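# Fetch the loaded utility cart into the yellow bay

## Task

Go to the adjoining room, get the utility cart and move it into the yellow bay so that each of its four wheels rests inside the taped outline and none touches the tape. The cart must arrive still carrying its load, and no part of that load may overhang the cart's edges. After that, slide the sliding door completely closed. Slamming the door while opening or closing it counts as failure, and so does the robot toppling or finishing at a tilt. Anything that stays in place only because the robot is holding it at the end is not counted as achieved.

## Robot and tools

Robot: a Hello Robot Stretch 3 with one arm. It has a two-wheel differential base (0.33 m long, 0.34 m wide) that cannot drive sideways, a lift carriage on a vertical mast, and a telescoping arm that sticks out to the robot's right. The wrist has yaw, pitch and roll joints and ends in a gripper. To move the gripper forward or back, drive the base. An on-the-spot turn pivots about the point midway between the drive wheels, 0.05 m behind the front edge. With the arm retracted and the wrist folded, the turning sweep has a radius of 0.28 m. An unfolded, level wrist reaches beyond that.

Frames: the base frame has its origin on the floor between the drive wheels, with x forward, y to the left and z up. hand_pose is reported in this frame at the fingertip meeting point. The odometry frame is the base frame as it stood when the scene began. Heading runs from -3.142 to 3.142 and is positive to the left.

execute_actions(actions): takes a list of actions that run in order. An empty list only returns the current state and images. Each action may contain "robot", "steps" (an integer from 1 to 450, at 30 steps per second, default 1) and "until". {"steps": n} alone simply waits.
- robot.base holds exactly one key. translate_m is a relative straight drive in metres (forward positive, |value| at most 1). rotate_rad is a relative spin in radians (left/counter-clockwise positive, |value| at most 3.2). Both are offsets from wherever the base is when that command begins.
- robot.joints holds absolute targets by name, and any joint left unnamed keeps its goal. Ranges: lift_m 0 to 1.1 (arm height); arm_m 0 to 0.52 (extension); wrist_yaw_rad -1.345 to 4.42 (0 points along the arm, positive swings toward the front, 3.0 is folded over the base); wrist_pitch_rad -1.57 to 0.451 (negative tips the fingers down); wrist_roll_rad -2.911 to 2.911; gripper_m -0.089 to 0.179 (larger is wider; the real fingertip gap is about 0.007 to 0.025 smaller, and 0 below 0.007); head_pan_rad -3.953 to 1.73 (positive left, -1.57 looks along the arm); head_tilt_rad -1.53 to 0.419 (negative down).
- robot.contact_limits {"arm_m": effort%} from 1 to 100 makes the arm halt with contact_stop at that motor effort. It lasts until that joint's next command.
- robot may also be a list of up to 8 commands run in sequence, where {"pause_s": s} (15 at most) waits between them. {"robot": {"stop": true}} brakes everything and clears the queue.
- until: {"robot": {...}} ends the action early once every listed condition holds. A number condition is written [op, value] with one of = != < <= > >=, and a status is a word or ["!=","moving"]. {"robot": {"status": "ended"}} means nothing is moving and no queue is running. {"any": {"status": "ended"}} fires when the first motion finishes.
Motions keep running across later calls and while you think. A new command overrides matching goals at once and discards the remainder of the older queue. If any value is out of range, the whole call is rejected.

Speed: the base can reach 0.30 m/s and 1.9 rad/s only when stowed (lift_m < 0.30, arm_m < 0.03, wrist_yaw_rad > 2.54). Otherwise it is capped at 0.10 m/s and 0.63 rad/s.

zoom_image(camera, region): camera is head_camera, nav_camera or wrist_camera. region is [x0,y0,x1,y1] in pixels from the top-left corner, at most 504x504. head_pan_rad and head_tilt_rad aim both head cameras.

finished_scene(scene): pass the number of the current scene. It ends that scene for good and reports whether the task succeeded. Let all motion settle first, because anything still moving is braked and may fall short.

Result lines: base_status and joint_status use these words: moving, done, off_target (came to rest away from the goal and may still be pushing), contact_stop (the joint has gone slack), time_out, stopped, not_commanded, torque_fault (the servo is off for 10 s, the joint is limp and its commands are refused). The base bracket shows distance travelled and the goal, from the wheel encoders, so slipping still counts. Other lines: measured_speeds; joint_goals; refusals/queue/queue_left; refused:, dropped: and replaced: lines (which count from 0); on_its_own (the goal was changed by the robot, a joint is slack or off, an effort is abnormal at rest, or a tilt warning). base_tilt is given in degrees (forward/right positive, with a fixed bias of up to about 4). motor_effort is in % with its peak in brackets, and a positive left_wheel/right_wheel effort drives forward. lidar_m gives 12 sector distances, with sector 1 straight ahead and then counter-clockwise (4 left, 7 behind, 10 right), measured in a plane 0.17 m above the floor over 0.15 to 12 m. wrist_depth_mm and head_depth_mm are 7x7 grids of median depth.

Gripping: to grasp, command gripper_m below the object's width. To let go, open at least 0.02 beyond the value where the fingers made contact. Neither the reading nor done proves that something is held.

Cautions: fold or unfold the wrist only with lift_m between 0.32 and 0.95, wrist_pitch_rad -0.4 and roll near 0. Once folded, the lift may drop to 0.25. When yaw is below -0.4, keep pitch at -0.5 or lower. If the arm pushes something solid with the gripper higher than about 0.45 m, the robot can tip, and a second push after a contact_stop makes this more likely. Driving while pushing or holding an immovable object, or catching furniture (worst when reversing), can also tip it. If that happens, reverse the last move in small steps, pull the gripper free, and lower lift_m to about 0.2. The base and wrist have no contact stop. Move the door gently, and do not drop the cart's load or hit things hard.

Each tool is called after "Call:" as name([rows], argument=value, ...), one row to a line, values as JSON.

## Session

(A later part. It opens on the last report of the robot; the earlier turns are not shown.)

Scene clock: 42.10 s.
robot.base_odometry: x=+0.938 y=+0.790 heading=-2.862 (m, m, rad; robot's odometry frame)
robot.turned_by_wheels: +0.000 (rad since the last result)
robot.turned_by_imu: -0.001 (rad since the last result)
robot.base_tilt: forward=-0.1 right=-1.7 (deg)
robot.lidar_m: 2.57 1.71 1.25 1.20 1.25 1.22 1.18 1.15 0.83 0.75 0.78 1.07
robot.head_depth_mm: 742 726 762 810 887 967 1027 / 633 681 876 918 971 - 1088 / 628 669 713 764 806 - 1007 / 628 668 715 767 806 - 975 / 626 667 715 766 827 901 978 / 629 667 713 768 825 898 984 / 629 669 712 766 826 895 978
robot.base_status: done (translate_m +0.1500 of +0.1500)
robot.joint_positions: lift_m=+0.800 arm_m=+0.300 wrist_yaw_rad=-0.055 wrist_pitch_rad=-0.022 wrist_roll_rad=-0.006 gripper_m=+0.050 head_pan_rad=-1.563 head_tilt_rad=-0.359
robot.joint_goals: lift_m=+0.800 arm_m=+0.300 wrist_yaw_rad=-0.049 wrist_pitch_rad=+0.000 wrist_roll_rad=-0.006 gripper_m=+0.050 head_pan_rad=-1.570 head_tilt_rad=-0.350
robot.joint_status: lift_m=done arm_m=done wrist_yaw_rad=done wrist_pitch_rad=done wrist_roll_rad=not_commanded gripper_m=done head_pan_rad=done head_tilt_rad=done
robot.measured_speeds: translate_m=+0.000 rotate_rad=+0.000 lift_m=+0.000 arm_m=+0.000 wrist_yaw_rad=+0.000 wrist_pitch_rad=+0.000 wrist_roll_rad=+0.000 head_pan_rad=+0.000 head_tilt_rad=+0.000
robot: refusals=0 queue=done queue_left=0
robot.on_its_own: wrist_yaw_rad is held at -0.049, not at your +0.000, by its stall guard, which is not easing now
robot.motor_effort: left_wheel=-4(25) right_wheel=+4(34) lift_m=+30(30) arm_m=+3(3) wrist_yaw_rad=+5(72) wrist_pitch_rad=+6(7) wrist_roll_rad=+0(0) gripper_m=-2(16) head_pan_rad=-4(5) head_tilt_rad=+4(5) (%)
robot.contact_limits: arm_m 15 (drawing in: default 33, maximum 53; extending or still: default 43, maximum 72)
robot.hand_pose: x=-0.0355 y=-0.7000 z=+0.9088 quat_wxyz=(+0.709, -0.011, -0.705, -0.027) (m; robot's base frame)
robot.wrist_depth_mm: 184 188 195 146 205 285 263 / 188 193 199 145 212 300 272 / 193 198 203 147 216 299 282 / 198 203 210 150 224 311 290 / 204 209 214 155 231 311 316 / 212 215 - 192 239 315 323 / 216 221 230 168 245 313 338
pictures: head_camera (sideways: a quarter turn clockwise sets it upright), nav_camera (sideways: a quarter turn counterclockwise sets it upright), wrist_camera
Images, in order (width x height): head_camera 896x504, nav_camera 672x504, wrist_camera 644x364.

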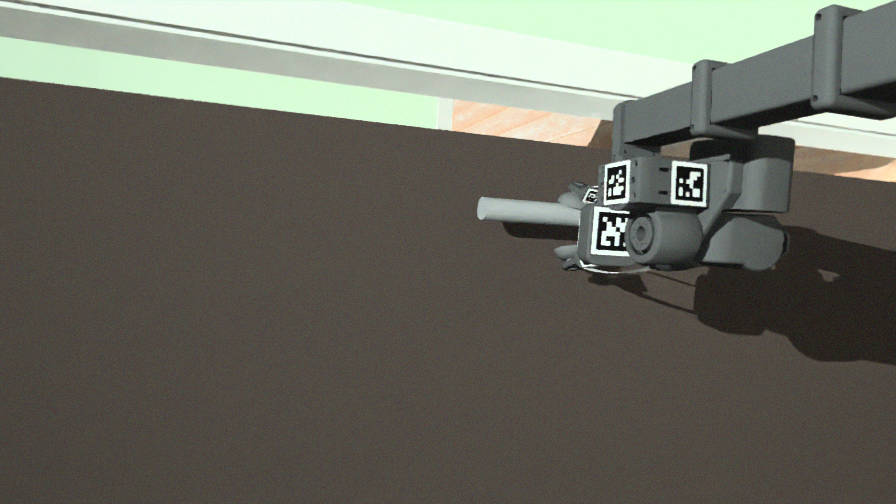

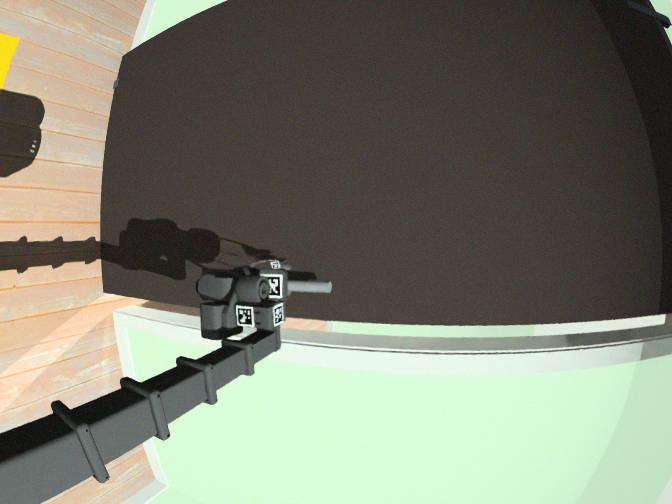

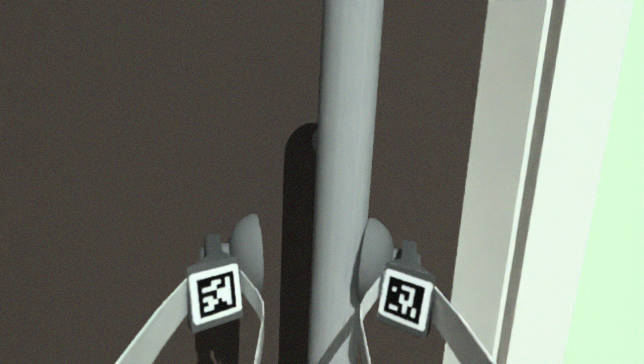

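Call:
execute_actions([
  {"robot":{"base":{"translate_m":0.68},"joints":{"head_pan_rad":-1.9,"head_tilt_rad":-0.7}},"steps":400,"until":{"robot":{"status":"ended"}}},
])

Scene clock: 51.03 s.
robot.base_odometry: x=+0.285 y=+0.603 heading=-2.861 (m, m, rad; robot's odometry frame)
robot.turned_by_wheels: +0.000 (rad since the last result)
robot.turned_by_imu: +0.001 (rad since the last result)
robot.base_tilt: forward=-0.1 right=-1.7 (deg)
robot.lidar_m: 1.89 1.72 1.25 1.20 1.25 1.71 1.85 1.21 0.78 0.75 0.78 1.15
robot.head_depth_mm: 2811 2971 2715 2054 1604 1400 1247 / 707 838 2604 2048 1660 1427 - / 686 763 863 1041 1575 - 1182 / 664 745 854 974 - 1354 1191 / 642 719 803 - 1136 1324 1182 / 627 695 769 - 1087 1287 1183 / 608 673 756 873 1020 1225 1179
robot.base_status: done (translate_m +0.6800 of +0.6800)
robot.joint_positions: lift_m=+0.800 arm_m=+0.300 wrist_yaw_rad=-0.269 wrist_pitch_rad=-0.022 wrist_roll_rad=-0.006 gripper_m=+0.050 head_pan_rad=-1.893 head_tilt_rad=-0.692
robot.joint_goals: lift_m=+0.800 arm_m=+0.300 wrist_yaw_rad=-0.267 wrist_pitch_rad=+0.000 wrist_roll_rad=-0.006 gripper_m=+0.050 head_pan_rad=-1.900 head_tilt_rad=-0.700
robot.joint_status: lift_m=done arm_m=done wrist_yaw_rad=done wrist_pitch_rad=done wrist_roll_rad=not_commanded gripper_m=done head_pan_rad=done head_tilt_rad=done
robot.measured_speeds: translate_m=+0.000 rotate_rad=+0.000 lift_m=+0.000 arm_m=+0.000 wrist_yaw_rad=+0.000 wrist_pitch_rad=+0.000 wrist_roll_rad=+0.000 head_pan_rad=+0.000 head_tilt_rad=+0.000
robot: refusals=0 queue=done queue_left=0
robot.on_its_own: wrist_yaw_rad is held at -0.267, not at your +0.000, by its stall guard, which is not easing now
robot.motor_effort: left_wheel=-2(25) right_wheel=+0(33) lift_m=+30(30) arm_m=+2(4) wrist_yaw_rad=+2(71) wrist_pitch_rad=+6(7) wrist_roll_rad=+0(0) gripper_m=-1(16) head_pan_rad=-4(31) head_tilt_rad=-3(30) (%)
robot.contact_limits: arm_m 15 (drawing in: default 33, maximum 53; extending or still: default 43, maximum 72)
robot.hand_pose: x=-0.0894 y=-0.6913 z=+0.9089 quat_wxyz=(+0.702, -0.087, -0.699, -0.103) (m; robot's base frame)
robot.wrist_depth_mm: 169 179 193 211 229 252 284 / 173 184 199 216 236 264 296 / 177 188 201 220 245 273 293 / 181 194 210 229 254 284 307 / 186 198 211 235 264 293 320 / 192 204 - 244 282 305 326 / 196 207 230 251 281 324 290
pictures: head_camera (sideways: a quarter turn clockwise sets it upright), nav_camera (sideways: a quarter turn counterclockwise sets it upright), wrist_camera
Images, in order (width x height): head_camera 896x504, nav_camera 672x504, wrist_camera 644x364.

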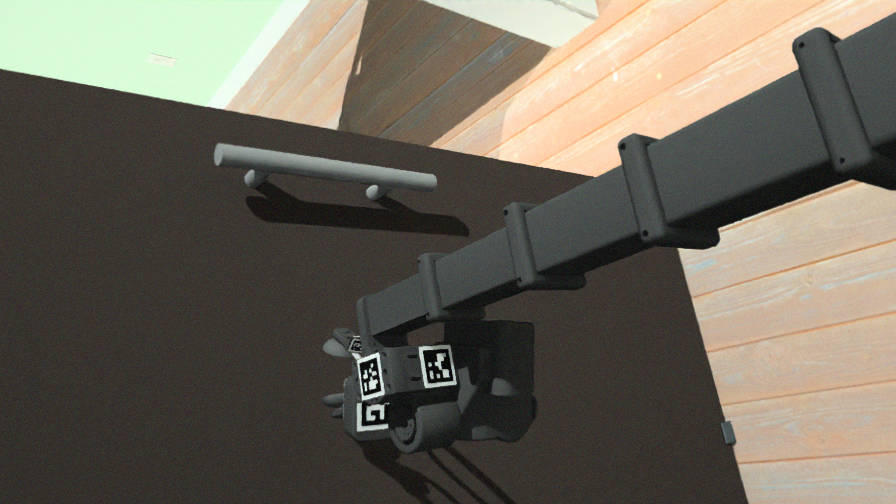

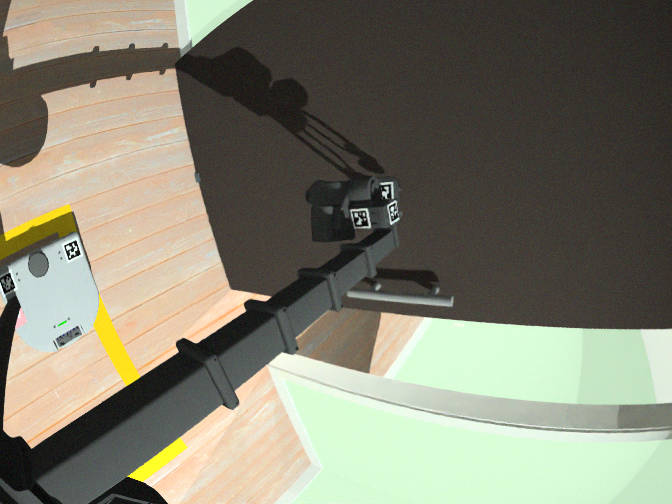

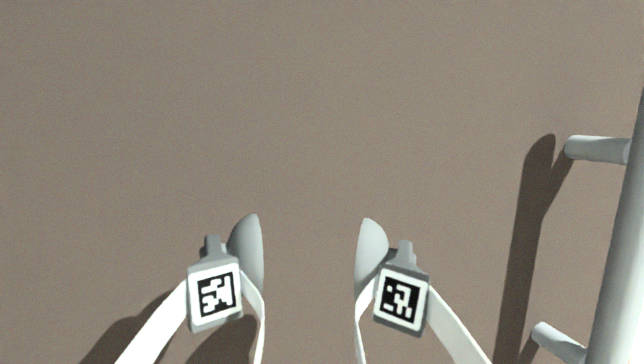

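Call:
execute_actions([
  {"robot":[{"joints":{"arm_m":0.2}},{"joints":{"lift_m":0.4,"wrist_yaw_rad":0,"gripper_m":0.0,"head_pan_rad":-1.57,"head_tilt_rad":-0.9},"base":{"translate_m":-0.42}}],"steps":400,"until":{"robot":{"status":"ended"}}},
])

Scene clock: 59.67 s.
robot.base_odometry: x=+0.688 y=+0.719 heading=-2.861 (m, m, rad; robot's odometry frame)
robot.turned_by_wheels: +0.000 (rad since the last result)
robot.turned_by_imu: +0.000 (rad since the last result)
robot.base_tilt: forward=-0.1 right=-1.7 (deg)
robot.lidar_m: 2.32 1.71 1.26 1.21 1.25 1.49 1.43 1.16 0.94 0.75 0.78 1.07
robot.head_depth_mm: 3068 2441 2018 1559 1417 1280 1133 / 2022 2239 2007 1672 1454 1262 1140 / 2065 2230 1980 1666 1462 1236 1134 / 680 791 967 1229 1419 1231 1132 / 654 741 920 1146 1383 1259 1119 / 669 774 924 1149 1384 1249 1121 / 666 774 924 1148 1384 1242 1118
robot.base_status: done (translate_m -0.4200 of -0.4200)
robot.joint_positions: lift_m=+0.400 arm_m=+0.200 wrist_yaw_rad=-0.003 wrist_pitch_rad=-0.022 wrist_roll_rad=-0.006 gripper_m=+0.000 head_pan_rad=-1.577 head_tilt_rad=-0.889
robot.joint_goals: lift_m=+0.400 arm_m=+0.200 wrist_yaw_rad=+0.000 wrist_pitch_rad=+0.000 wrist_roll_rad=-0.006 gripper_m=+0.000 head_pan_rad=-1.570 head_tilt_rad=-0.900
robot.joint_status: lift_m=done arm_m=done wrist_yaw_rad=done wrist_pitch_rad=done wrist_roll_rad=not_commanded gripper_m=done head_pan_rad=done head_tilt_rad=done
robot.measured_speeds: translate_m=+0.000 rotate_rad=+0.000 lift_m=+0.000 arm_m=+0.000 wrist_yaw_rad=+0.000 wrist_pitch_rad=+0.000 wrist_roll_rad=+0.000 head_pan_rad=+0.000 head_tilt_rad=+0.000
robot: refusals=0 queue=done queue_left=0
robot.motor_effort: left_wheel=-1(6) right_wheel=+1(4) lift_m=+21(31) arm_m=-4(5) wrist_yaw_rad=+3(3) wrist_pitch_rad=+6(6) wrist_roll_rad=+0(0) gripper_m=-2(78) head_pan_rad=+4(31) head_tilt_rad=-6(24) (%)
robot.hand_pose: x=-0.0222 y=-0.6009 z=+0.5093 quat_wxyz=(+0.709, +0.007, -0.705, -0.009) (m; robot's base frame)
robot.wrist_depth_mm: 282 285 290 - - - - / 288 288 294 - - - - / 295 302 308 - - - - / 303 308 313 - - - - / 312 318 322 - - - 547 / 318 324 329 - - - 544 / 330 335 345 882 967 975 535
pictures: head_camera (sideways: a quarter turn clockwise sets it upright), nav_camera (sideways: a quarter turn counterclockwise sets it upright), wrist_camera
Images, in order (width x height): head_camera 896x504, nav_camera 672x504, wrist_camera 644x364.

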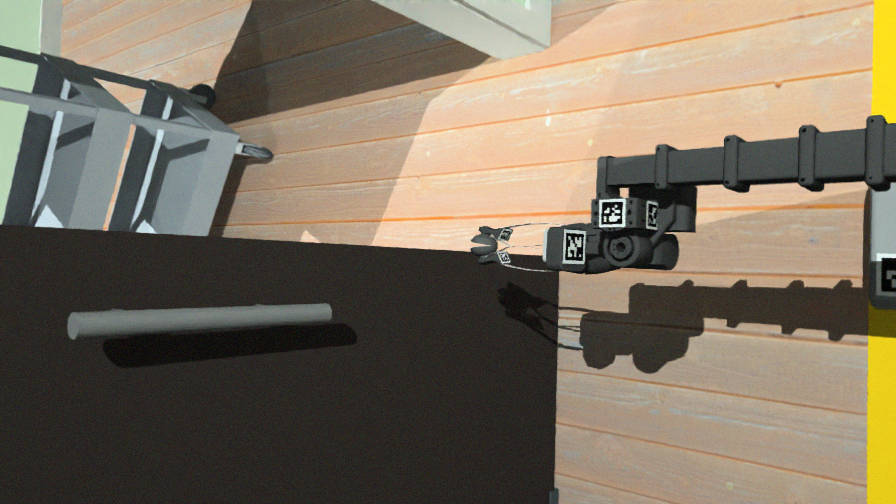

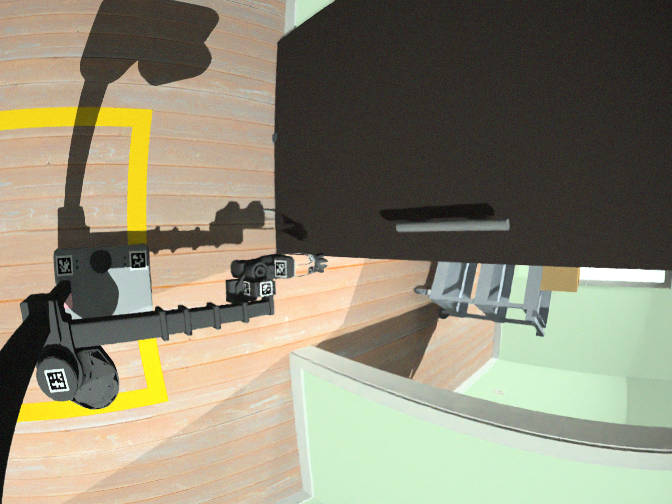

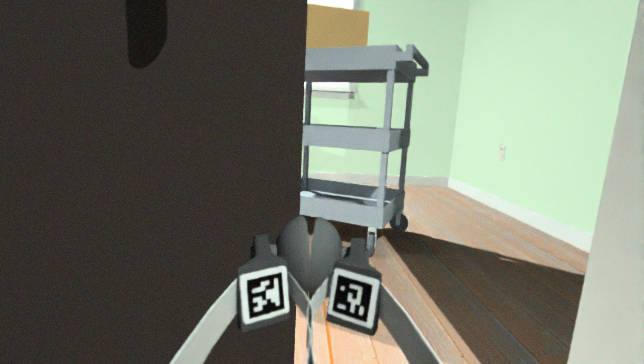

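Call:
execute_actions([
  {"robot":[{"base":{"translate_m":-0.08}},{"joints":{"arm_m":0.5}},{"base":{"translate_m":0.3}}],"steps":400,"until":{"robot":{"status":"ended"}}},
])

Scene clock: 69.13 s.
robot.base_odometry: x=+0.477 y=+0.658 heading=-2.862 (m, m, rad; robot's odometry frame)
robot.turned_by_wheels: -0.001 (rad since the last result)
robot.turned_by_imu: -0.015 (rad since the last result)
robot.base_tilt: forward=-0.1 right=-1.6 (deg)
robot.lidar_m: 2.10 1.75 1.26 1.21 1.25 1.69 1.65 1.16 1.07 0.75 0.77 1.05
robot.head_depth_mm: 2025 2302 1990 1678 1450 1268 1135 / 2019 2235 2016 1674 1439 1267 1135 / 2076 2259 1973 1708 1445 1263 1142 / 1884 2130 1850 1551 1424 1260 1134 / 647 730 915 1134 1355 1247 1127 / 661 766 915 1136 1378 1244 1122 / 660 766 910 1130 1368 1244 1114
robot.base_status: done (translate_m +0.3000 of +0.3000)
robot.joint_positions: lift_m=+0.400 arm_m=+0.500 wrist_yaw_rad=-0.009 wrist_pitch_rad=-0.021 wrist_roll_rad=-0.006 gripper_m=+0.000 head_pan_rad=-1.577 head_tilt_rad=-0.889
robot.joint_goals: lift_m=+0.400 arm_m=+0.500 wrist_yaw_rad=+0.000 wrist_pitch_rad=+0.000 wrist_roll_rad=-0.006 gripper_m=+0.000 head_pan_rad=-1.570 head_tilt_rad=-0.900
robot.joint_status: lift_m=done arm_m=done wrist_yaw_rad=done wrist_pitch_rad=done wrist_roll_rad=not_commanded gripper_m=done head_pan_rad=done head_tilt_rad=done
robot.measured_speeds: translate_m=+0.000 rotate_rad=+0.000 lift_m=+0.000 arm_m=+0.000 wrist_yaw_rad=+0.000 wrist_pitch_rad=+0.000 wrist_roll_rad=+0.000 head_pan_rad=+0.000 head_tilt_rad=+0.000
robot: refusals=0 queue=done queue_left=0
robot.motor_effort: left_wheel=-11(32) right_wheel=+12(38) lift_m=+21(21) arm_m=+3(3) wrist_yaw_rad=+9(33) wrist_pitch_rad=+6(6) wrist_roll_rad=+0(0) gripper_m=-3(2) head_pan_rad=+3(4) head_tilt_rad=-6(5) (%)
robot.hand_pose: x=-0.0238 y=-0.9004 z=+0.5094 quat_wxyz=(+0.709, +0.005, -0.705, -0.011) (m; robot's base frame)
robot.wrist_depth_mm: - - - - - - - / - - - - - - - / - - - - - - - / - - - - - - - / - - - - - - - / - - - - - - - / 879 893 876 918 952 962 -
pictures: head_camera (sideways: a quarter turn clockwise sets it upright), nav_camera (sideways: a quarter turn counterclockwise sets it upright), wrist_camera
Images, in order (width x height): head_camera 896x504, nav_camera 672x504, wrist_camera 644x364.

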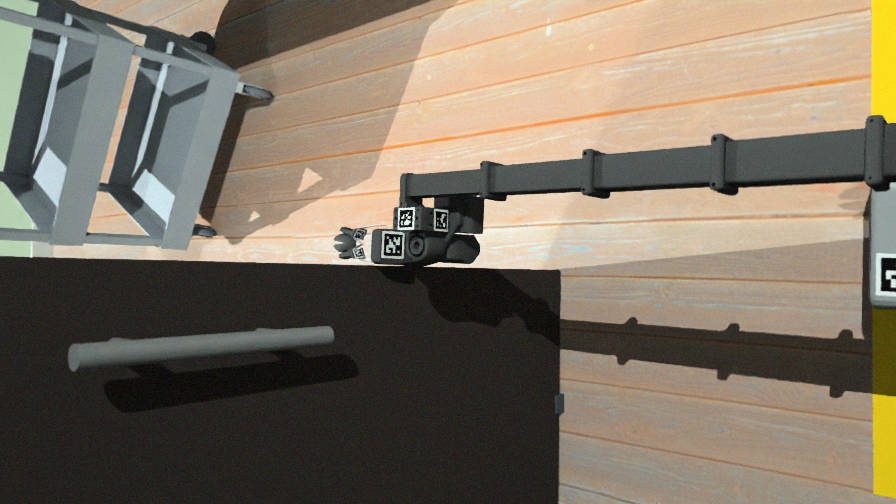

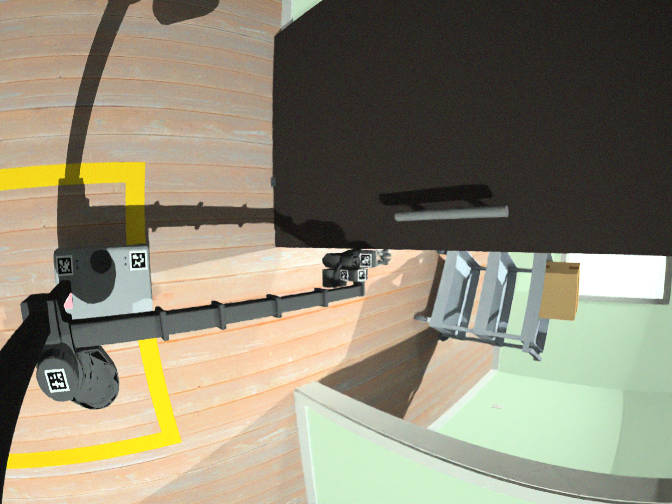

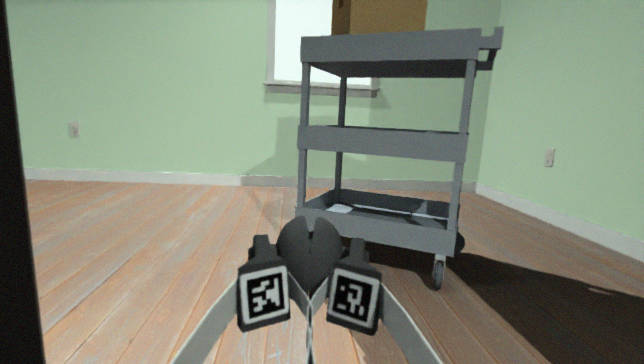

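Call:
execute_actions([
  {"robot":{"base":{"translate_m":0.2},"joints":{"head_pan_rad":-1.3,"head_tilt_rad":-0.7}},"steps":400,"until":{"robot":{"status":"ended"}}},
])

Scene clock: 72.33 s.
robot.base_odometry: x=+0.284 y=+0.603 heading=-2.862 (m, m, rad; robot's odometry frame)
robot.turned_by_wheels: +0.000 (rad since the last result)
robot.turned_by_imu: -0.001 (rad since the last result)
robot.base_tilt: forward=-0.1 right=-1.7 (deg)
robot.lidar_m: 1.90 1.76 1.27 1.21 1.25 1.69 1.85 1.20 1.26 0.75 0.77 1.04
robot.head_depth_mm: 2848 3229 2541 2019 1695 1387 1198 / 609 680 792 1947 - 1372 1199 / 627 696 773 915 1088 1314 1194 / 644 723 817 954 1142 1329 1186 / 661 741 847 992 1190 1351 1178 / 675 762 878 1033 1252 1358 1176 / 695 789 905 1076 1308 1357 1177
robot.base_status: done (translate_m +0.2000 of +0.2000)
robot.joint_positions: lift_m=+0.400 arm_m=+0.500 wrist_yaw_rad=-0.008 wrist_pitch_rad=-0.021 wrist_roll_rad=-0.006 gripper_m=+0.000 head_pan_rad=-1.307 head_tilt_rad=-0.705
robot.joint_goals: lift_m=+0.400 arm_m=+0.500 wrist_yaw_rad=+0.000 wrist_pitch_rad=+0.000 wrist_roll_rad=-0.006 gripper_m=+0.000 head_pan_rad=-1.300 head_tilt_rad=-0.700
robot.joint_status: lift_m=done arm_m=done wrist_yaw_rad=done wrist_pitch_rad=done wrist_roll_rad=not_commanded gripper_m=done head_pan_rad=done head_tilt_rad=done
robot.measured_speeds: translate_m=+0.000 rotate_rad=+0.000 lift_m=+0.000 arm_m=+0.000 wrist_yaw_rad=+0.000 wrist_pitch_rad=+0.000 wrist_roll_rad=+0.000 head_pan_rad=+0.000 head_tilt_rad=+0.000
robot: refusals=0 queue=done queue_left=0
robot.motor_effort: left_wheel=-10(26) right_wheel=+11(37) lift_m=+21(21) arm_m=+3(3) wrist_yaw_rad=+8(29) wrist_pitch_rad=+6(6) wrist_roll_rad=+0(0) gripper_m=-3(3) head_pan_rad=+4(27) head_tilt_rad=+3(21) (%)
robot.hand_pose: x=-0.0236 y=-0.9004 z=+0.5094 quat_wxyz=(+0.709, +0.005, -0.705, -0.011) (m; robot's base frame)
robot.wrist_depth_mm: 144 - - - - - - / 145 - - - - - - / 146 - - - - - - / 147 - - - - - - / 148 - - - - - - / 145 - - - - - - / 146 861 879 901 929 974 965
pictures: head_camera (sideways: a quarter turn clockwise sets it upright), nav_camera (sideways: a quarter turn counterclockwise sets it upright), wrist_camera
Images, in order (width x height): head_camera 896x504, nav_camera 672x504, wrist_camera 644x364.

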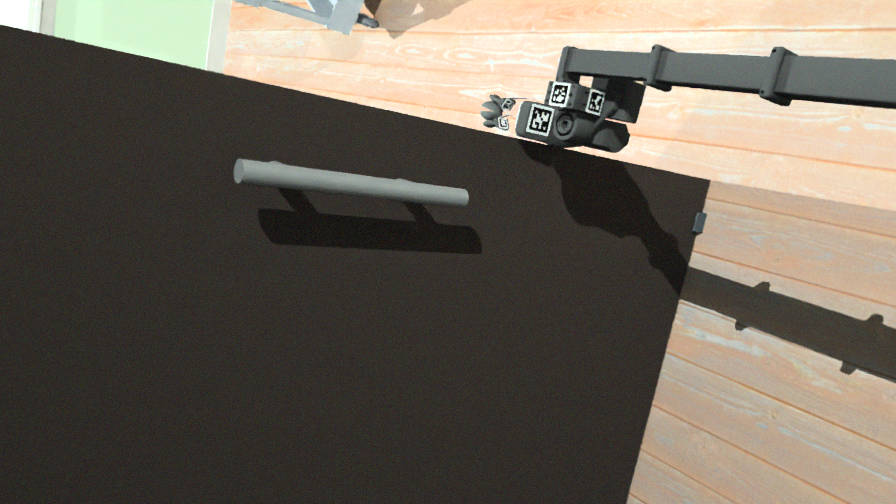

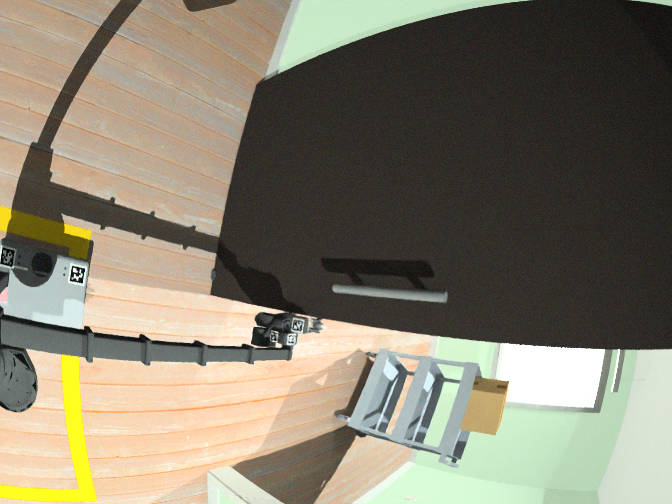

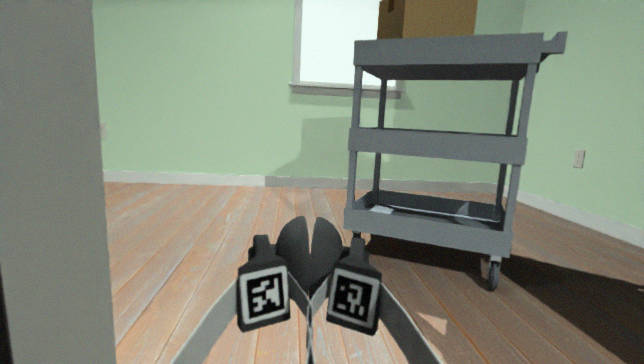

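Call:
execute_actions([
  {"robot":[{"base":{"translate_m":-0.03}},{"joints":{"arm_m":0.0,"head_pan_rad":-3.0,"head_tilt_rad":-0.9}}],"steps":400,"until":{"robot":{"status":"ended"}}},
])

Scene clock: 79.27 s.
robot.base_odometry: x=+0.313 y=+0.611 heading=-2.861 (m, m, rad; robot's odometry frame)
robot.turned_by_wheels: +0.001 (rad since the last result)
robot.turned_by_imu: +0.002 (rad since the last result)
robot.base_tilt: forward=+0.0 right=-1.7 (deg)
robot.lidar_m: 1.92 1.75 1.27 1.21 1.25 1.69 1.82 1.18 1.22 0.75 0.77 1.04
robot.head_depth_mm: 1606 1869 1988 1683 1463 1272 1137 / 1636 1888 1982 1675 1442 1272 - / 1649 1935 1986 1670 1438 1293 - / 1685 1944 1979 1649 1434 1266 - / 1710 1992 1968 1648 1424 1253 1171 / 1730 2028 1926 1640 1416 1238 1153 / 1689 1821 1845 1628 1408 1242 1134
robot.base_status: done (translate_m -0.0300 of -0.0300)
robot.joint_positions: lift_m=+0.400 arm_m=+0.000 wrist_yaw_rad=-0.002 wrist_pitch_rad=-0.021 wrist_roll_rad=-0.006 gripper_m=+0.000 head_pan_rad=-2.993 head_tilt_rad=-0.889
robot.joint_goals: lift_m=+0.400 arm_m=+0.000 wrist_yaw_rad=+0.000 wrist_pitch_rad=+0.000 wrist_roll_rad=-0.006 gripper_m=+0.000 head_pan_rad=-3.000 head_tilt_rad=-0.900
robot.joint_status: lift_m=done arm_m=done wrist_yaw_rad=done wrist_pitch_rad=done wrist_roll_rad=not_commanded gripper_m=done head_pan_rad=done head_tilt_rad=done
robot.measured_speeds: translate_m=+0.000 rotate_rad=+0.000 lift_m=+0.000 arm_m=+0.000 wrist_yaw_rad=+0.000 wrist_pitch_rad=+0.000 wrist_roll_rad=+0.000 head_pan_rad=+0.000 head_tilt_rad=+0.000
robot: refusals=0 queue=done queue_left=0
robot.motor_effort: left_wheel=+0(14) right_wheel=+0(11) lift_m=+21(21) arm_m=-4(6) wrist_yaw_rad=+1(8) wrist_pitch_rad=+6(6) wrist_roll_rad=+0(0) gripper_m=-3(3) head_pan_rad=-4(45) head_tilt_rad=-5(22) (%)
robot.hand_pose: x=-0.0219 y=-0.4009 z=+0.5094 quat_wxyz=(+0.709, +0.007, -0.705, -0.008) (m; robot's base frame)
robot.wrist_depth_mm: 450 455 475 - - - - / 466 466 489 - - - - / 477 480 493 - - - - / 494 496 513 - - - - / 500 513 523 - - - - / 515 521 535 - - - - / 533 546 557 897 941 961 989
pictures: head_camera (sideways: a quarter turn clockwise sets it upright), nav_camera (sideways: a quarter turn counterclockwise sets it upright), wrist_camera
Images, in order (width x height): head_camera 896x504, nav_camera 672x504, wrist_camera 644x364.

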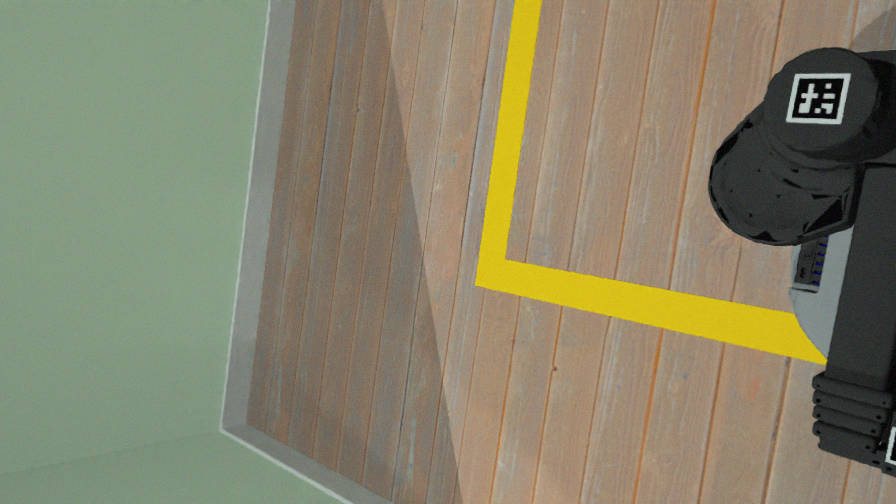

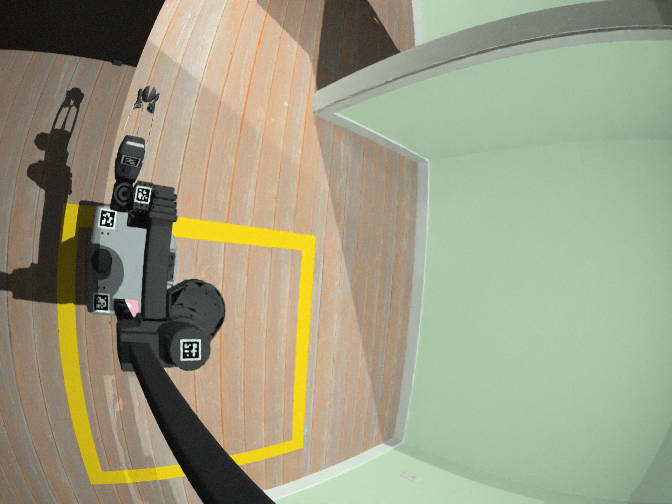

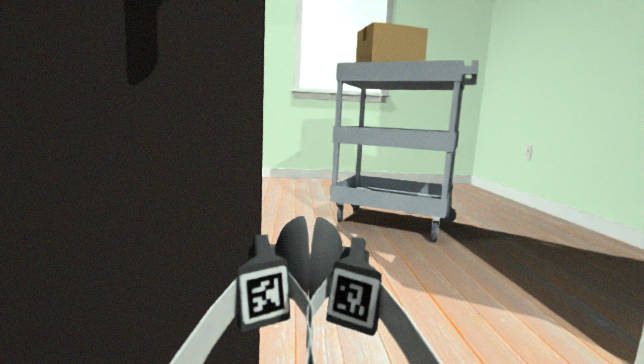

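Call:
execute_actions([
  {"robot":[{"joints":{"wrist_pitch_rad":-0.4}},{"joints":{"wrist_yaw_rad":3.0,"head_pan_rad":0,"head_tilt_rad":-0.6}},{"joints":{"lift_m":0.26},"base":{"rotate_rad":-2.356}},{"base":{"translate_m":0.566}},{"base":{"rotate_rad":0.785}},{"base":{"translate_m":0.8}}],"steps":450,"until":{"robot":{"status":"ended"}}},
  {"steps":300,"until":{"robot":{"status":"ended"}}},
])

Scene clock: 96.87 s.
robot.base_odometry: x=+0.366 y=+1.875 heading=+1.851 (m, m, rad; robot's odometry frame)
robot.turned_by_wheels: -1.571 (rad since the last result)
robot.turned_by_imu: -1.559 (rad since the last result)
robot.base_tilt: forward=-0.1 right=-1.7 (deg)
robot.lidar_m: 0.71 2.42 2.43 1.11 0.60 0.61 2.40 2.02 0.53 1.03 1.45 0.69
robot.head_depth_mm: 2021 2168 1136 904 1086 1030 1270 / 2017 925 937 829 1149 1219 1178 / 1999 911 916 965 1138 1269 1226 / 1984 893 892 953 1182 1332 1236 / 1994 2149 1091 1273 1214 1371 1236 / 1987 2190 2437 2089 1659 1448 1229 / 2005 2233 2481 2208 1754 1436 1222
robot.base_status: done (translate_m +0.8000 of +0.8000)
robot.joint_positions: lift_m=+0.260 arm_m=+0.000 wrist_yaw_rad=+2.998 wrist_pitch_rad=-0.415 wrist_roll_rad=-0.006 gripper_m=+0.000 head_pan_rad=-0.007 head_tilt_rad=-0.605
robot.joint_goals: lift_m=+0.260 arm_m=+0.000 wrist_yaw_rad=+3.000 wrist_pitch_rad=-0.400 wrist_roll_rad=-0.006 gripper_m=+0.000 head_pan_rad=+0.000 head_tilt_rad=-0.600
robot.joint_status: lift_m=done arm_m=done wrist_yaw_rad=done wrist_pitch_rad=done wrist_roll_rad=not_commanded gripper_m=done head_pan_rad=done head_tilt_rad=done
robot.measured_speeds: translate_m=+0.000 rotate_rad=+0.000 lift_m=+0.000 arm_m=+0.000 wrist_yaw_rad=+0.000 wrist_pitch_rad=+0.000 wrist_roll_rad=+0.000 head_pan_rad=+0.000 head_tilt_rad=+0.000
robot: refusals=0 queue=done queue_left=0
robot.motor_effort: left_wheel=-3(12) right_wheel=+2(7) lift_m=+21(20) arm_m=-4(4) wrist_yaw_rad=+2(3) wrist_pitch_rad=+4(6) wrist_roll_rad=+0(0) gripper_m=-2(3) head_pan_rad=+3(47) head_tilt_rad=+2(26) (%)
robot.hand_pose: x=+0.0110 y=+0.0773 z=+0.2737 quat_wxyz=(+0.195, +0.698, +0.096, +0.682) (m; robot's base frame)
robot.wrist_depth_mm: 454 - - - - - - / 470 - - - - - - / 521 - 919 969 - - - / 573 - 712 729 753 800 807 / 558 556 573 624 605 612 627 / 475 486 - - 518 521 528 / - - - - 430 444 457
pictures: head_camera (sideways: a quarter turn clockwise sets it upright), nav_camera (sideways: a quarter turn counterclockwise sets it upright), wrist_camera
Images, in order (width x height): head_camera 896x504, nav_camera 672x504, wrist_camera 644x364.

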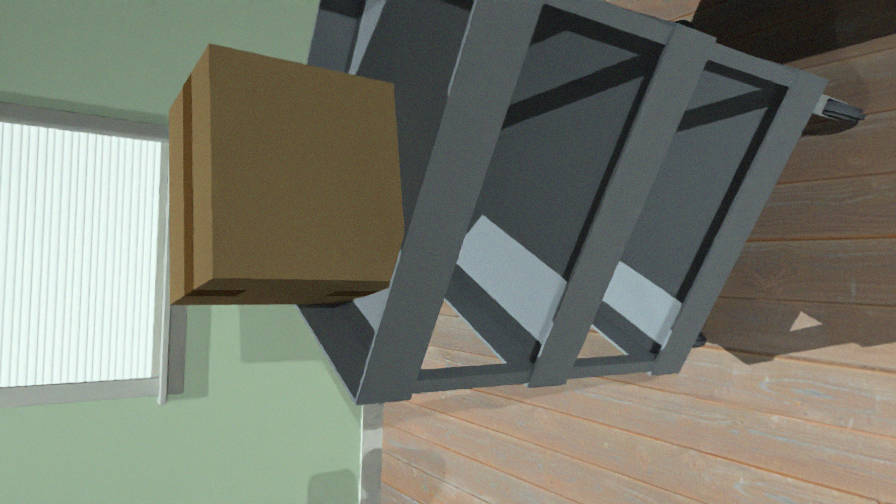

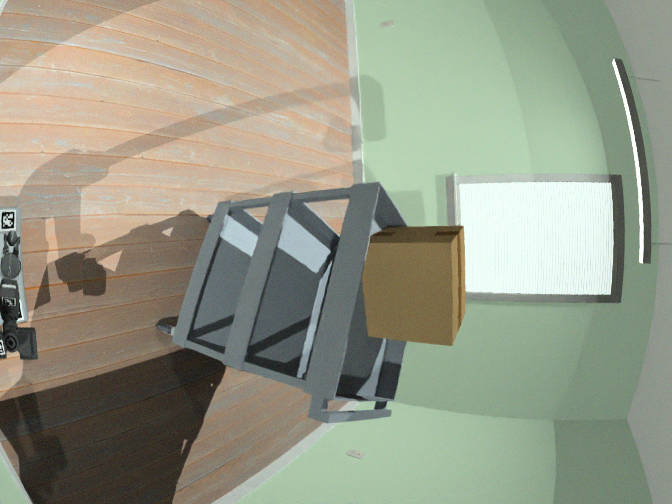

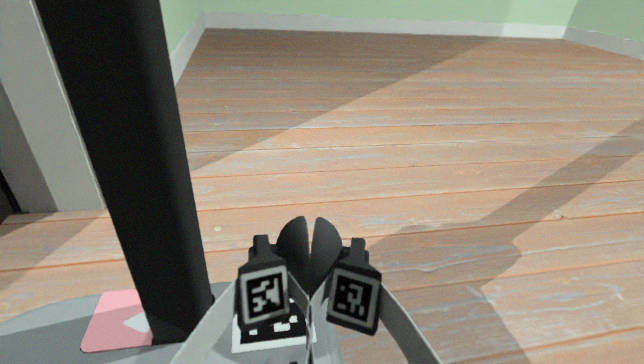

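Call:
execute_actions([
  {"robot":[{"base":{"rotate_rad":-1.16}},{"base":{"translate_m":0.85}},{"base":{"rotate_rad":2.225},"joints":{"lift_m":0.75,"head_pan_rad":-0.2,"head_tilt_rad":-0.6}},{"joints":{"wrist_yaw_rad":1.57}},{"joints":{"wrist_pitch_rad":0,"wrist_roll_rad":1.57,"gripper_m":0.12}}],"steps":450,"until":{"robot":{"status":"ended"}}},
  {"steps":300,"until":{"robot":{"status":"ended"}}},
])

Scene clock: 112.90 s.
robot.base_odometry: x=+1.021 y=+2.417 heading=+2.916 (m, m, rad; robot's odometry frame)
robot.turned_by_wheels: +1.065 (rad since the last result)
robot.turned_by_imu: +1.071 (rad since the last result)
robot.base_tilt: forward=-0.1 right=-1.6 (deg)
robot.lidar_m: 0.51 2.24 1.42 0.62 0.61 0.63 0.65 0.63 0.66 0.91 2.00 0.53
robot.head_depth_mm: 2000 2124 2257 870 850 966 1237 / 2189 2206 821 878 678 965 1139 / 2389 916 800 852 664 956 1150 / 2705 893 871 883 653 927 1119 / 2988 3179 981 877 641 926 1093 / 3035 3322 3052 2225 1763 1444 1230 / 2872 3122 3083 2229 1731 1445 1221
robot.base_status: done (rotate_rad +2.2249 of +2.2250)
robot.joint_positions: lift_m=+0.750 arm_m=+0.000 wrist_yaw_rad=+1.573 wrist_pitch_rad=-0.023 wrist_roll_rad=+1.566 gripper_m=+0.120 head_pan_rad=-0.193 head_tilt_rad=-0.605
robot.joint_goals: lift_m=+0.750 arm_m=+0.000 wrist_yaw_rad=+1.570 wrist_pitch_rad=+0.000 wrist_roll_rad=+1.570 gripper_m=+0.120 head_pan_rad=-0.200 head_tilt_rad=-0.600
robot.joint_status: lift_m=done arm_m=done wrist_yaw_rad=done wrist_pitch_rad=done wrist_roll_rad=done gripper_m=done head_pan_rad=done head_tilt_rad=done
robot.measured_speeds: translate_m=+0.000 rotate_rad=+0.000 lift_m=+0.000 arm_m=+0.000 wrist_yaw_rad=+0.000 wrist_pitch_rad=+0.000 wrist_roll_rad=+0.000 head_pan_rad=+0.000 head_tilt_rad=+0.000
robot: refusals=0 queue=done queue_left=0
robot.motor_effort: left_wheel=-3(11) right_wheel=+2(7) lift_m=+30(34) arm_m=-4(4) wrist_yaw_rad=-3(1) wrist_pitch_rad=+7(6) wrist_roll_rad=+1(2) gripper_m=+0(81) head_pan_rad=-5(25) head_tilt_rad=+2(3) (%)
robot.hand_pose: x=+0.2343 y=-0.1445 z=+0.8583 quat_wxyz=(+0.010, +0.708, -0.706, -0.006) (m; robot's base frame)
robot.wrist_depth_mm: - - 734 425 - 689 437 / - - 654 426 - 683 449 / - - 724 437 - 670 464 / - - - 436 - 633 466 / - - - 457 - 615 497 / - - - - - - 894 / - - - - - - 993
pictures: head_camera (sideways: a quarter turn clockwise sets it upright), nav_camera (sideways: a quarter turn counterclockwise sets it upright), wrist_camera
Images, in order (width x height): head_camera 896x504, nav_camera 672x504, wrist_camera 644x364.

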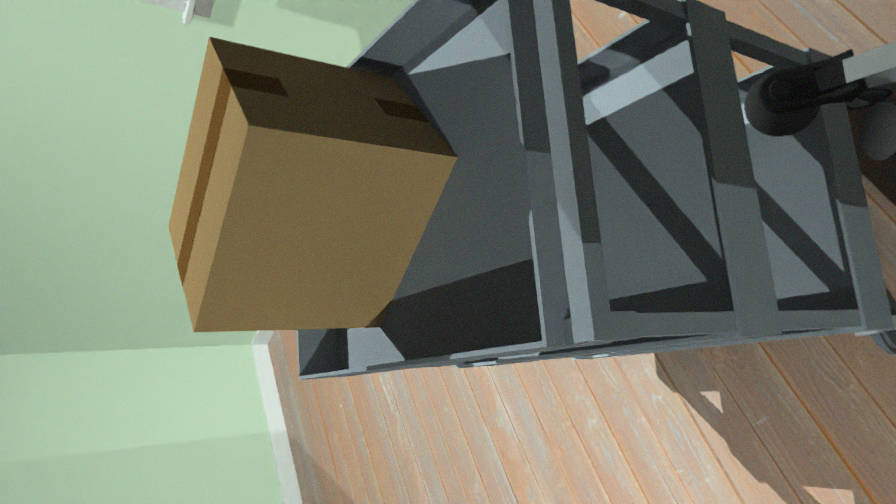

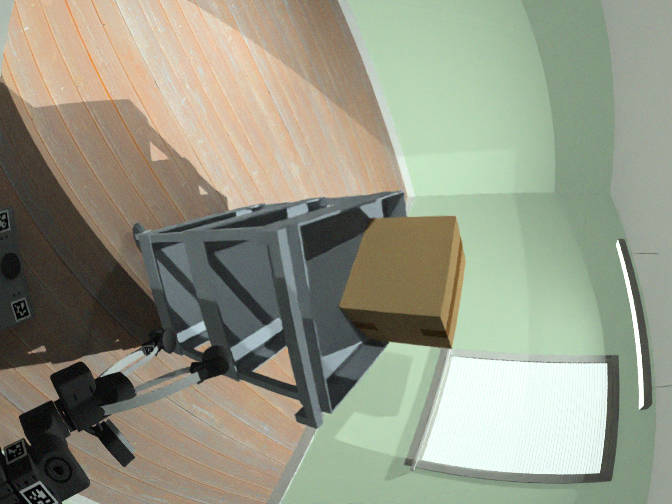

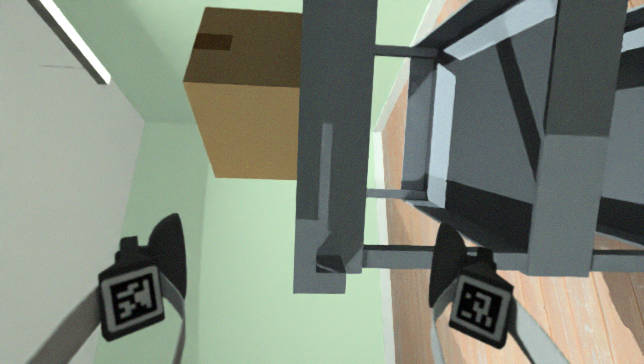

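Call:
execute_actions([
  {"robot":[{"base":{"rotate_rad":0.15}},{"base":{"translate_m":0.15}}],"steps":450,"until":{"robot":{"status":"ended"}}},
])

Scene clock: 117.40 s.
robot.base_odometry: x=+0.872 y=+2.428 heading=+3.066 (m, m, rad; robot's odometry frame)
robot.turned_by_wheels: +0.150 (rad since the last result)
robot.turned_by_imu: +0.151 (rad since the last result)
robot.base_tilt: forward=-0.1 right=-1.7 (deg)
robot.lidar_m: 0.42 1.60 1.32 0.65 0.66 0.72 0.78 0.77 0.85 1.33 0.45 0.36
robot.head_depth_mm: 2223 2245 653 699 703 519 818 / 2489 2497 710 777 697 515 793 / 2794 2935 788 836 693 509 792 / 2992 3295 3132 967 1031 928 723 / 2837 3196 3189 2231 1786 1463 1229 / 2677 2980 3103 2271 1767 1445 1240 / 2573 2767 2954 2214 1747 1435 1229
robot.base_status: done (translate_m +0.1500 of +0.1500)
robot.joint_positions: lift_m=+0.750 arm_m=+0.000 wrist_yaw_rad=+1.573 wrist_pitch_rad=-0.022 wrist_roll_rad=+1.566 gripper_m=+0.120 head_pan_rad=-0.193 head_tilt_rad=-0.605
robot.joint_goals: lift_m=+0.750 arm_m=+0.000 wrist_yaw_rad=+1.570 wrist_pitch_rad=+0.000 wrist_roll_rad=+1.570 gripper_m=+0.120 head_pan_rad=-0.200 head_tilt_rad=-0.600
robot.joint_status: lift_m=done arm_m=done wrist_yaw_rad=done wrist_pitch_rad=done wrist_roll_rad=done gripper_m=done head_pan_rad=done head_tilt_rad=done
robot.measured_speeds: translate_m=+0.000 rotate_rad=+0.000 lift_m=+0.000 arm_m=+0.000 wrist_yaw_rad=+0.000 wrist_pitch_rad=+0.000 wrist_roll_rad=+0.000 head_pan_rad=+0.000 head_tilt_rad=+0.000
robot: refusals=0 queue=done queue_left=0
robot.motor_effort: left_wheel=-4(7) right_wheel=+1(5) lift_m=+30(30) arm_m=-4(4) wrist_yaw_rad=-3(3) wrist_pitch_rad=+7(7) wrist_roll_rad=+1(1) gripper_m=+1(0) head_pan_rad=-4(4) head_tilt_rad=+3(3) (%)
robot.hand_pose: x=+0.2343 y=-0.1447 z=+0.8584 quat_wxyz=(+0.010, +0.708, -0.706, -0.006) (m; robot's base frame)
robot.wrist_depth_mm: - - 484 183 240 670 459 / - - 585 246 251 669 453 / - - - 251 262 672 455 / - - - 206 - 654 452 / - - - 251 285 304 304 / - - - 225 - - - / - - - - - - -
pictures: head_camera (sideways: a quarter turn clockwise sets it upright), nav_camera (sideways: a quarter turn counterclockwise sets it upright), wrist_camera
Images, in order (width x height): head_camera 896x504, nav_camera 672x504, wrist_camera 644x364.

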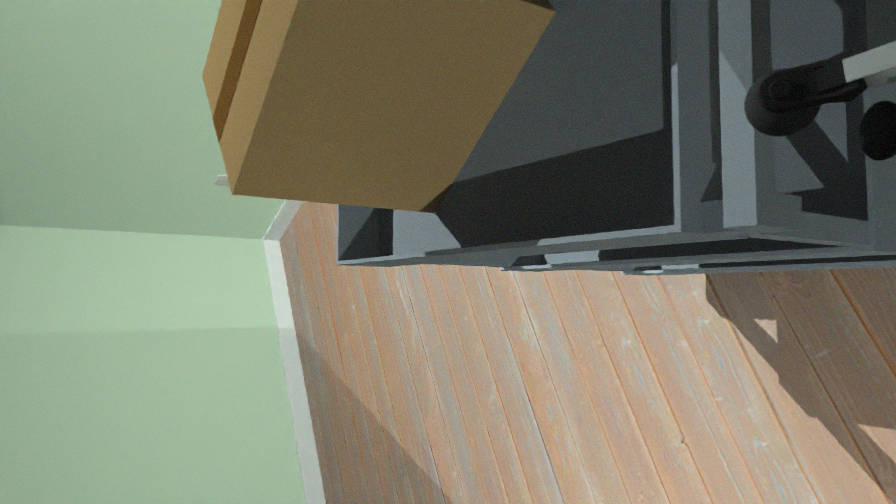

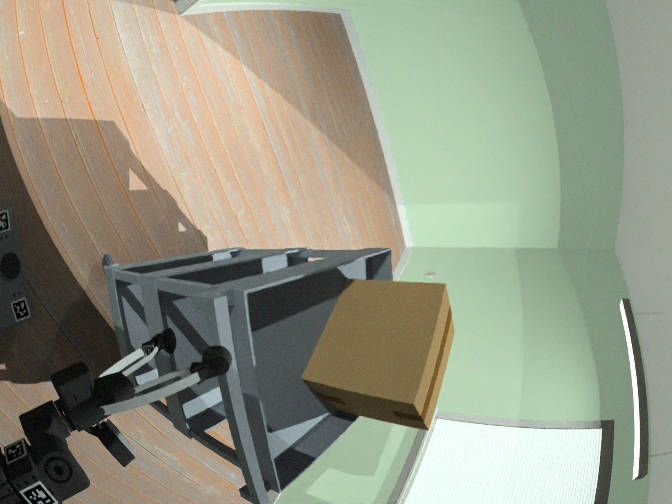

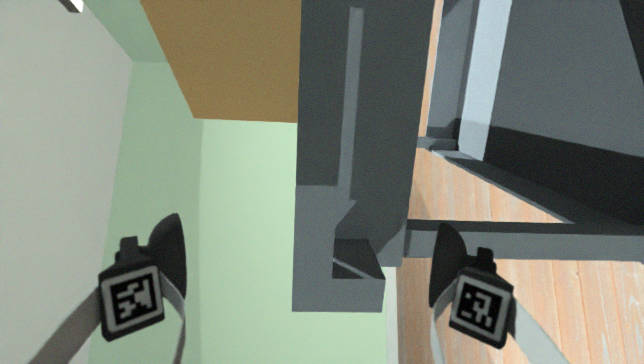

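Call:
execute_actions([
  {"robot":{"base":{"rotate_rad":-0.12},"joints":{"arm_m":0.1,"head_pan_rad":-0.5,"head_tilt_rad":-0.9}},"steps":450,"until":{"robot":{"status":"ended"}}},
])

Scene clock: 119.57 s.
robot.base_odometry: x=+0.872 y=+2.428 heading=+2.946 (m, m, rad; robot's odometry frame)
robot.turned_by_wheels: -0.120 (rad since the last result)
robot.turned_by_imu: -0.120 (rad since the last result)
robot.base_tilt: forward=-0.1 right=-1.7 (deg)
robot.lidar_m: 0.36 2.20 1.31 0.66 0.65 0.69 0.79 0.77 0.81 1.14 0.50 0.37
robot.head_depth_mm: 1783 1999 713 842 1450 1250 1134 / 1890 2013 757 618 1058 1259 1131 / 656 821 754 590 956 1246 1133 / 581 665 729 567 919 1207 1116 / 592 693 745 580 868 1104 1120 / 622 732 742 628 896 1228 1121 / 657 801 755 1528 1402 1239 1117
robot.base_status: done (rotate_rad -0.1199 of -0.1200)
robot.joint_positions: lift_m=+0.750 arm_m=+0.100 wrist_yaw_rad=+1.572 wrist_pitch_rad=-0.022 wrist_roll_rad=+1.567 gripper_m=+0.120 head_pan_rad=-0.493 head_tilt_rad=-0.889
robot.joint_goals: lift_m=+0.750 arm_m=+0.100 wrist_yaw_rad=+1.570 wrist_pitch_rad=+0.000 wrist_roll_rad=+1.570 gripper_m=+0.120 head_pan_rad=-0.500 head_tilt_rad=-0.900
robot.joint_status: lift_m=done arm_m=done wrist_yaw_rad=done wrist_pitch_rad=done wrist_roll_rad=done gripper_m=done head_pan_rad=done head_tilt_rad=done
robot.measured_speeds: translate_m=+0.000 rotate_rad=+0.000 lift_m=+0.000 arm_m=+0.000 wrist_yaw_rad=+0.000 wrist_pitch_rad=+0.000 wrist_roll_rad=+0.000 head_pan_rad=+0.000 head_tilt_rad=+0.000
robot: refusals=0 queue=done queue_left=0
robot.motor_effort: left_wheel=+1(6) right_wheel=-2(5) lift_m=+30(30) arm_m=+3(4) wrist_yaw_rad=-2(3) wrist_pitch_rad=+6(7) wrist_roll_rad=+0(1) gripper_m=+0(1) head_pan_rad=-5(30) head_tilt_rad=-5(27) (%)
robot.hand_pose: x=+0.2343 y=-0.2443 z=+0.8584 quat_wxyz=(+0.010, +0.708, -0.707, -0.006) (m; robot's base frame)
robot.wrist_depth_mm: - - 582 262 269 629 463 / - - 509 272 867 684 458 / - - 488 278 912 661 455 / - - 618 285 917 649 453 / - - - 288 903 651 452 / - - - 297 - 570 450 / - - - 307 - 488 417
pictures: head_camera (sideways: a quarter turn clockwise sets it upright), nav_camera (sideways: a quarter turn counterclockwise sets it upright), wrist_camera
Images, in order (width x height): head_camera 896x504, nav_camera 672x504, wrist_camera 644x364.

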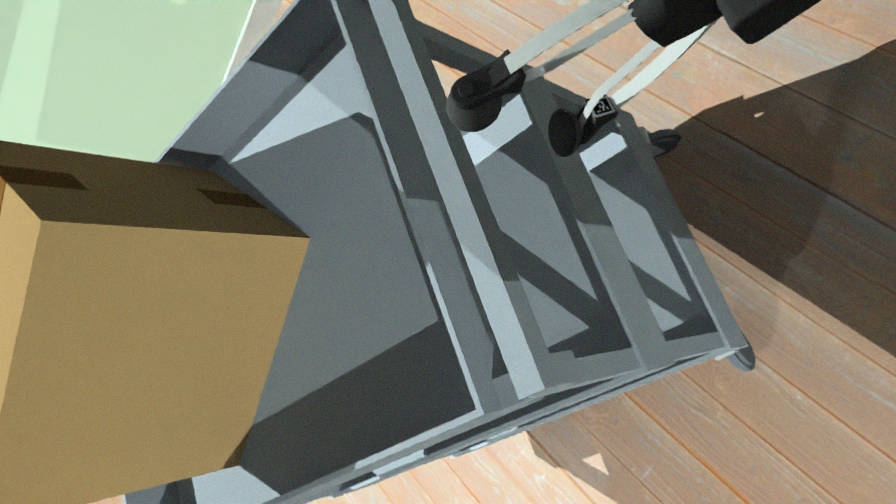

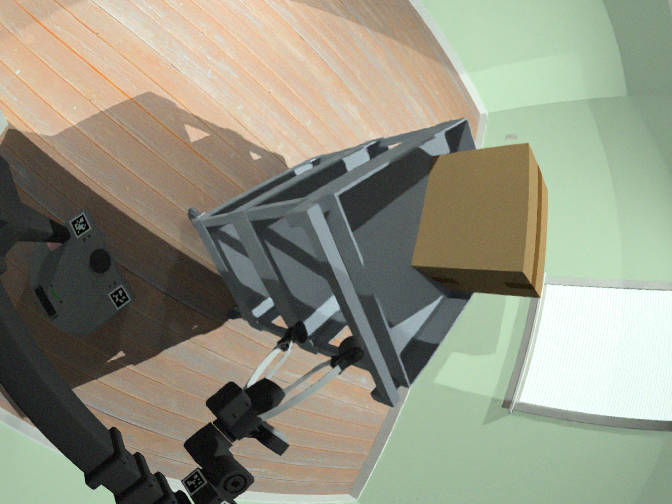

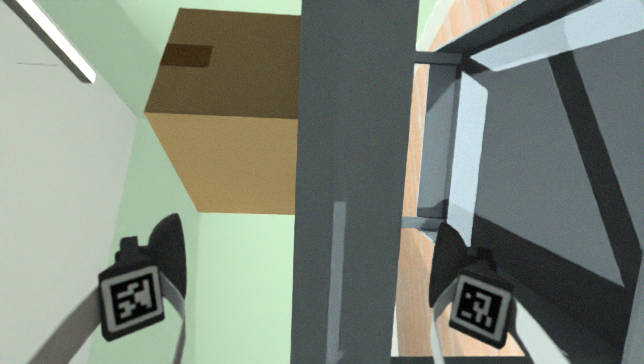

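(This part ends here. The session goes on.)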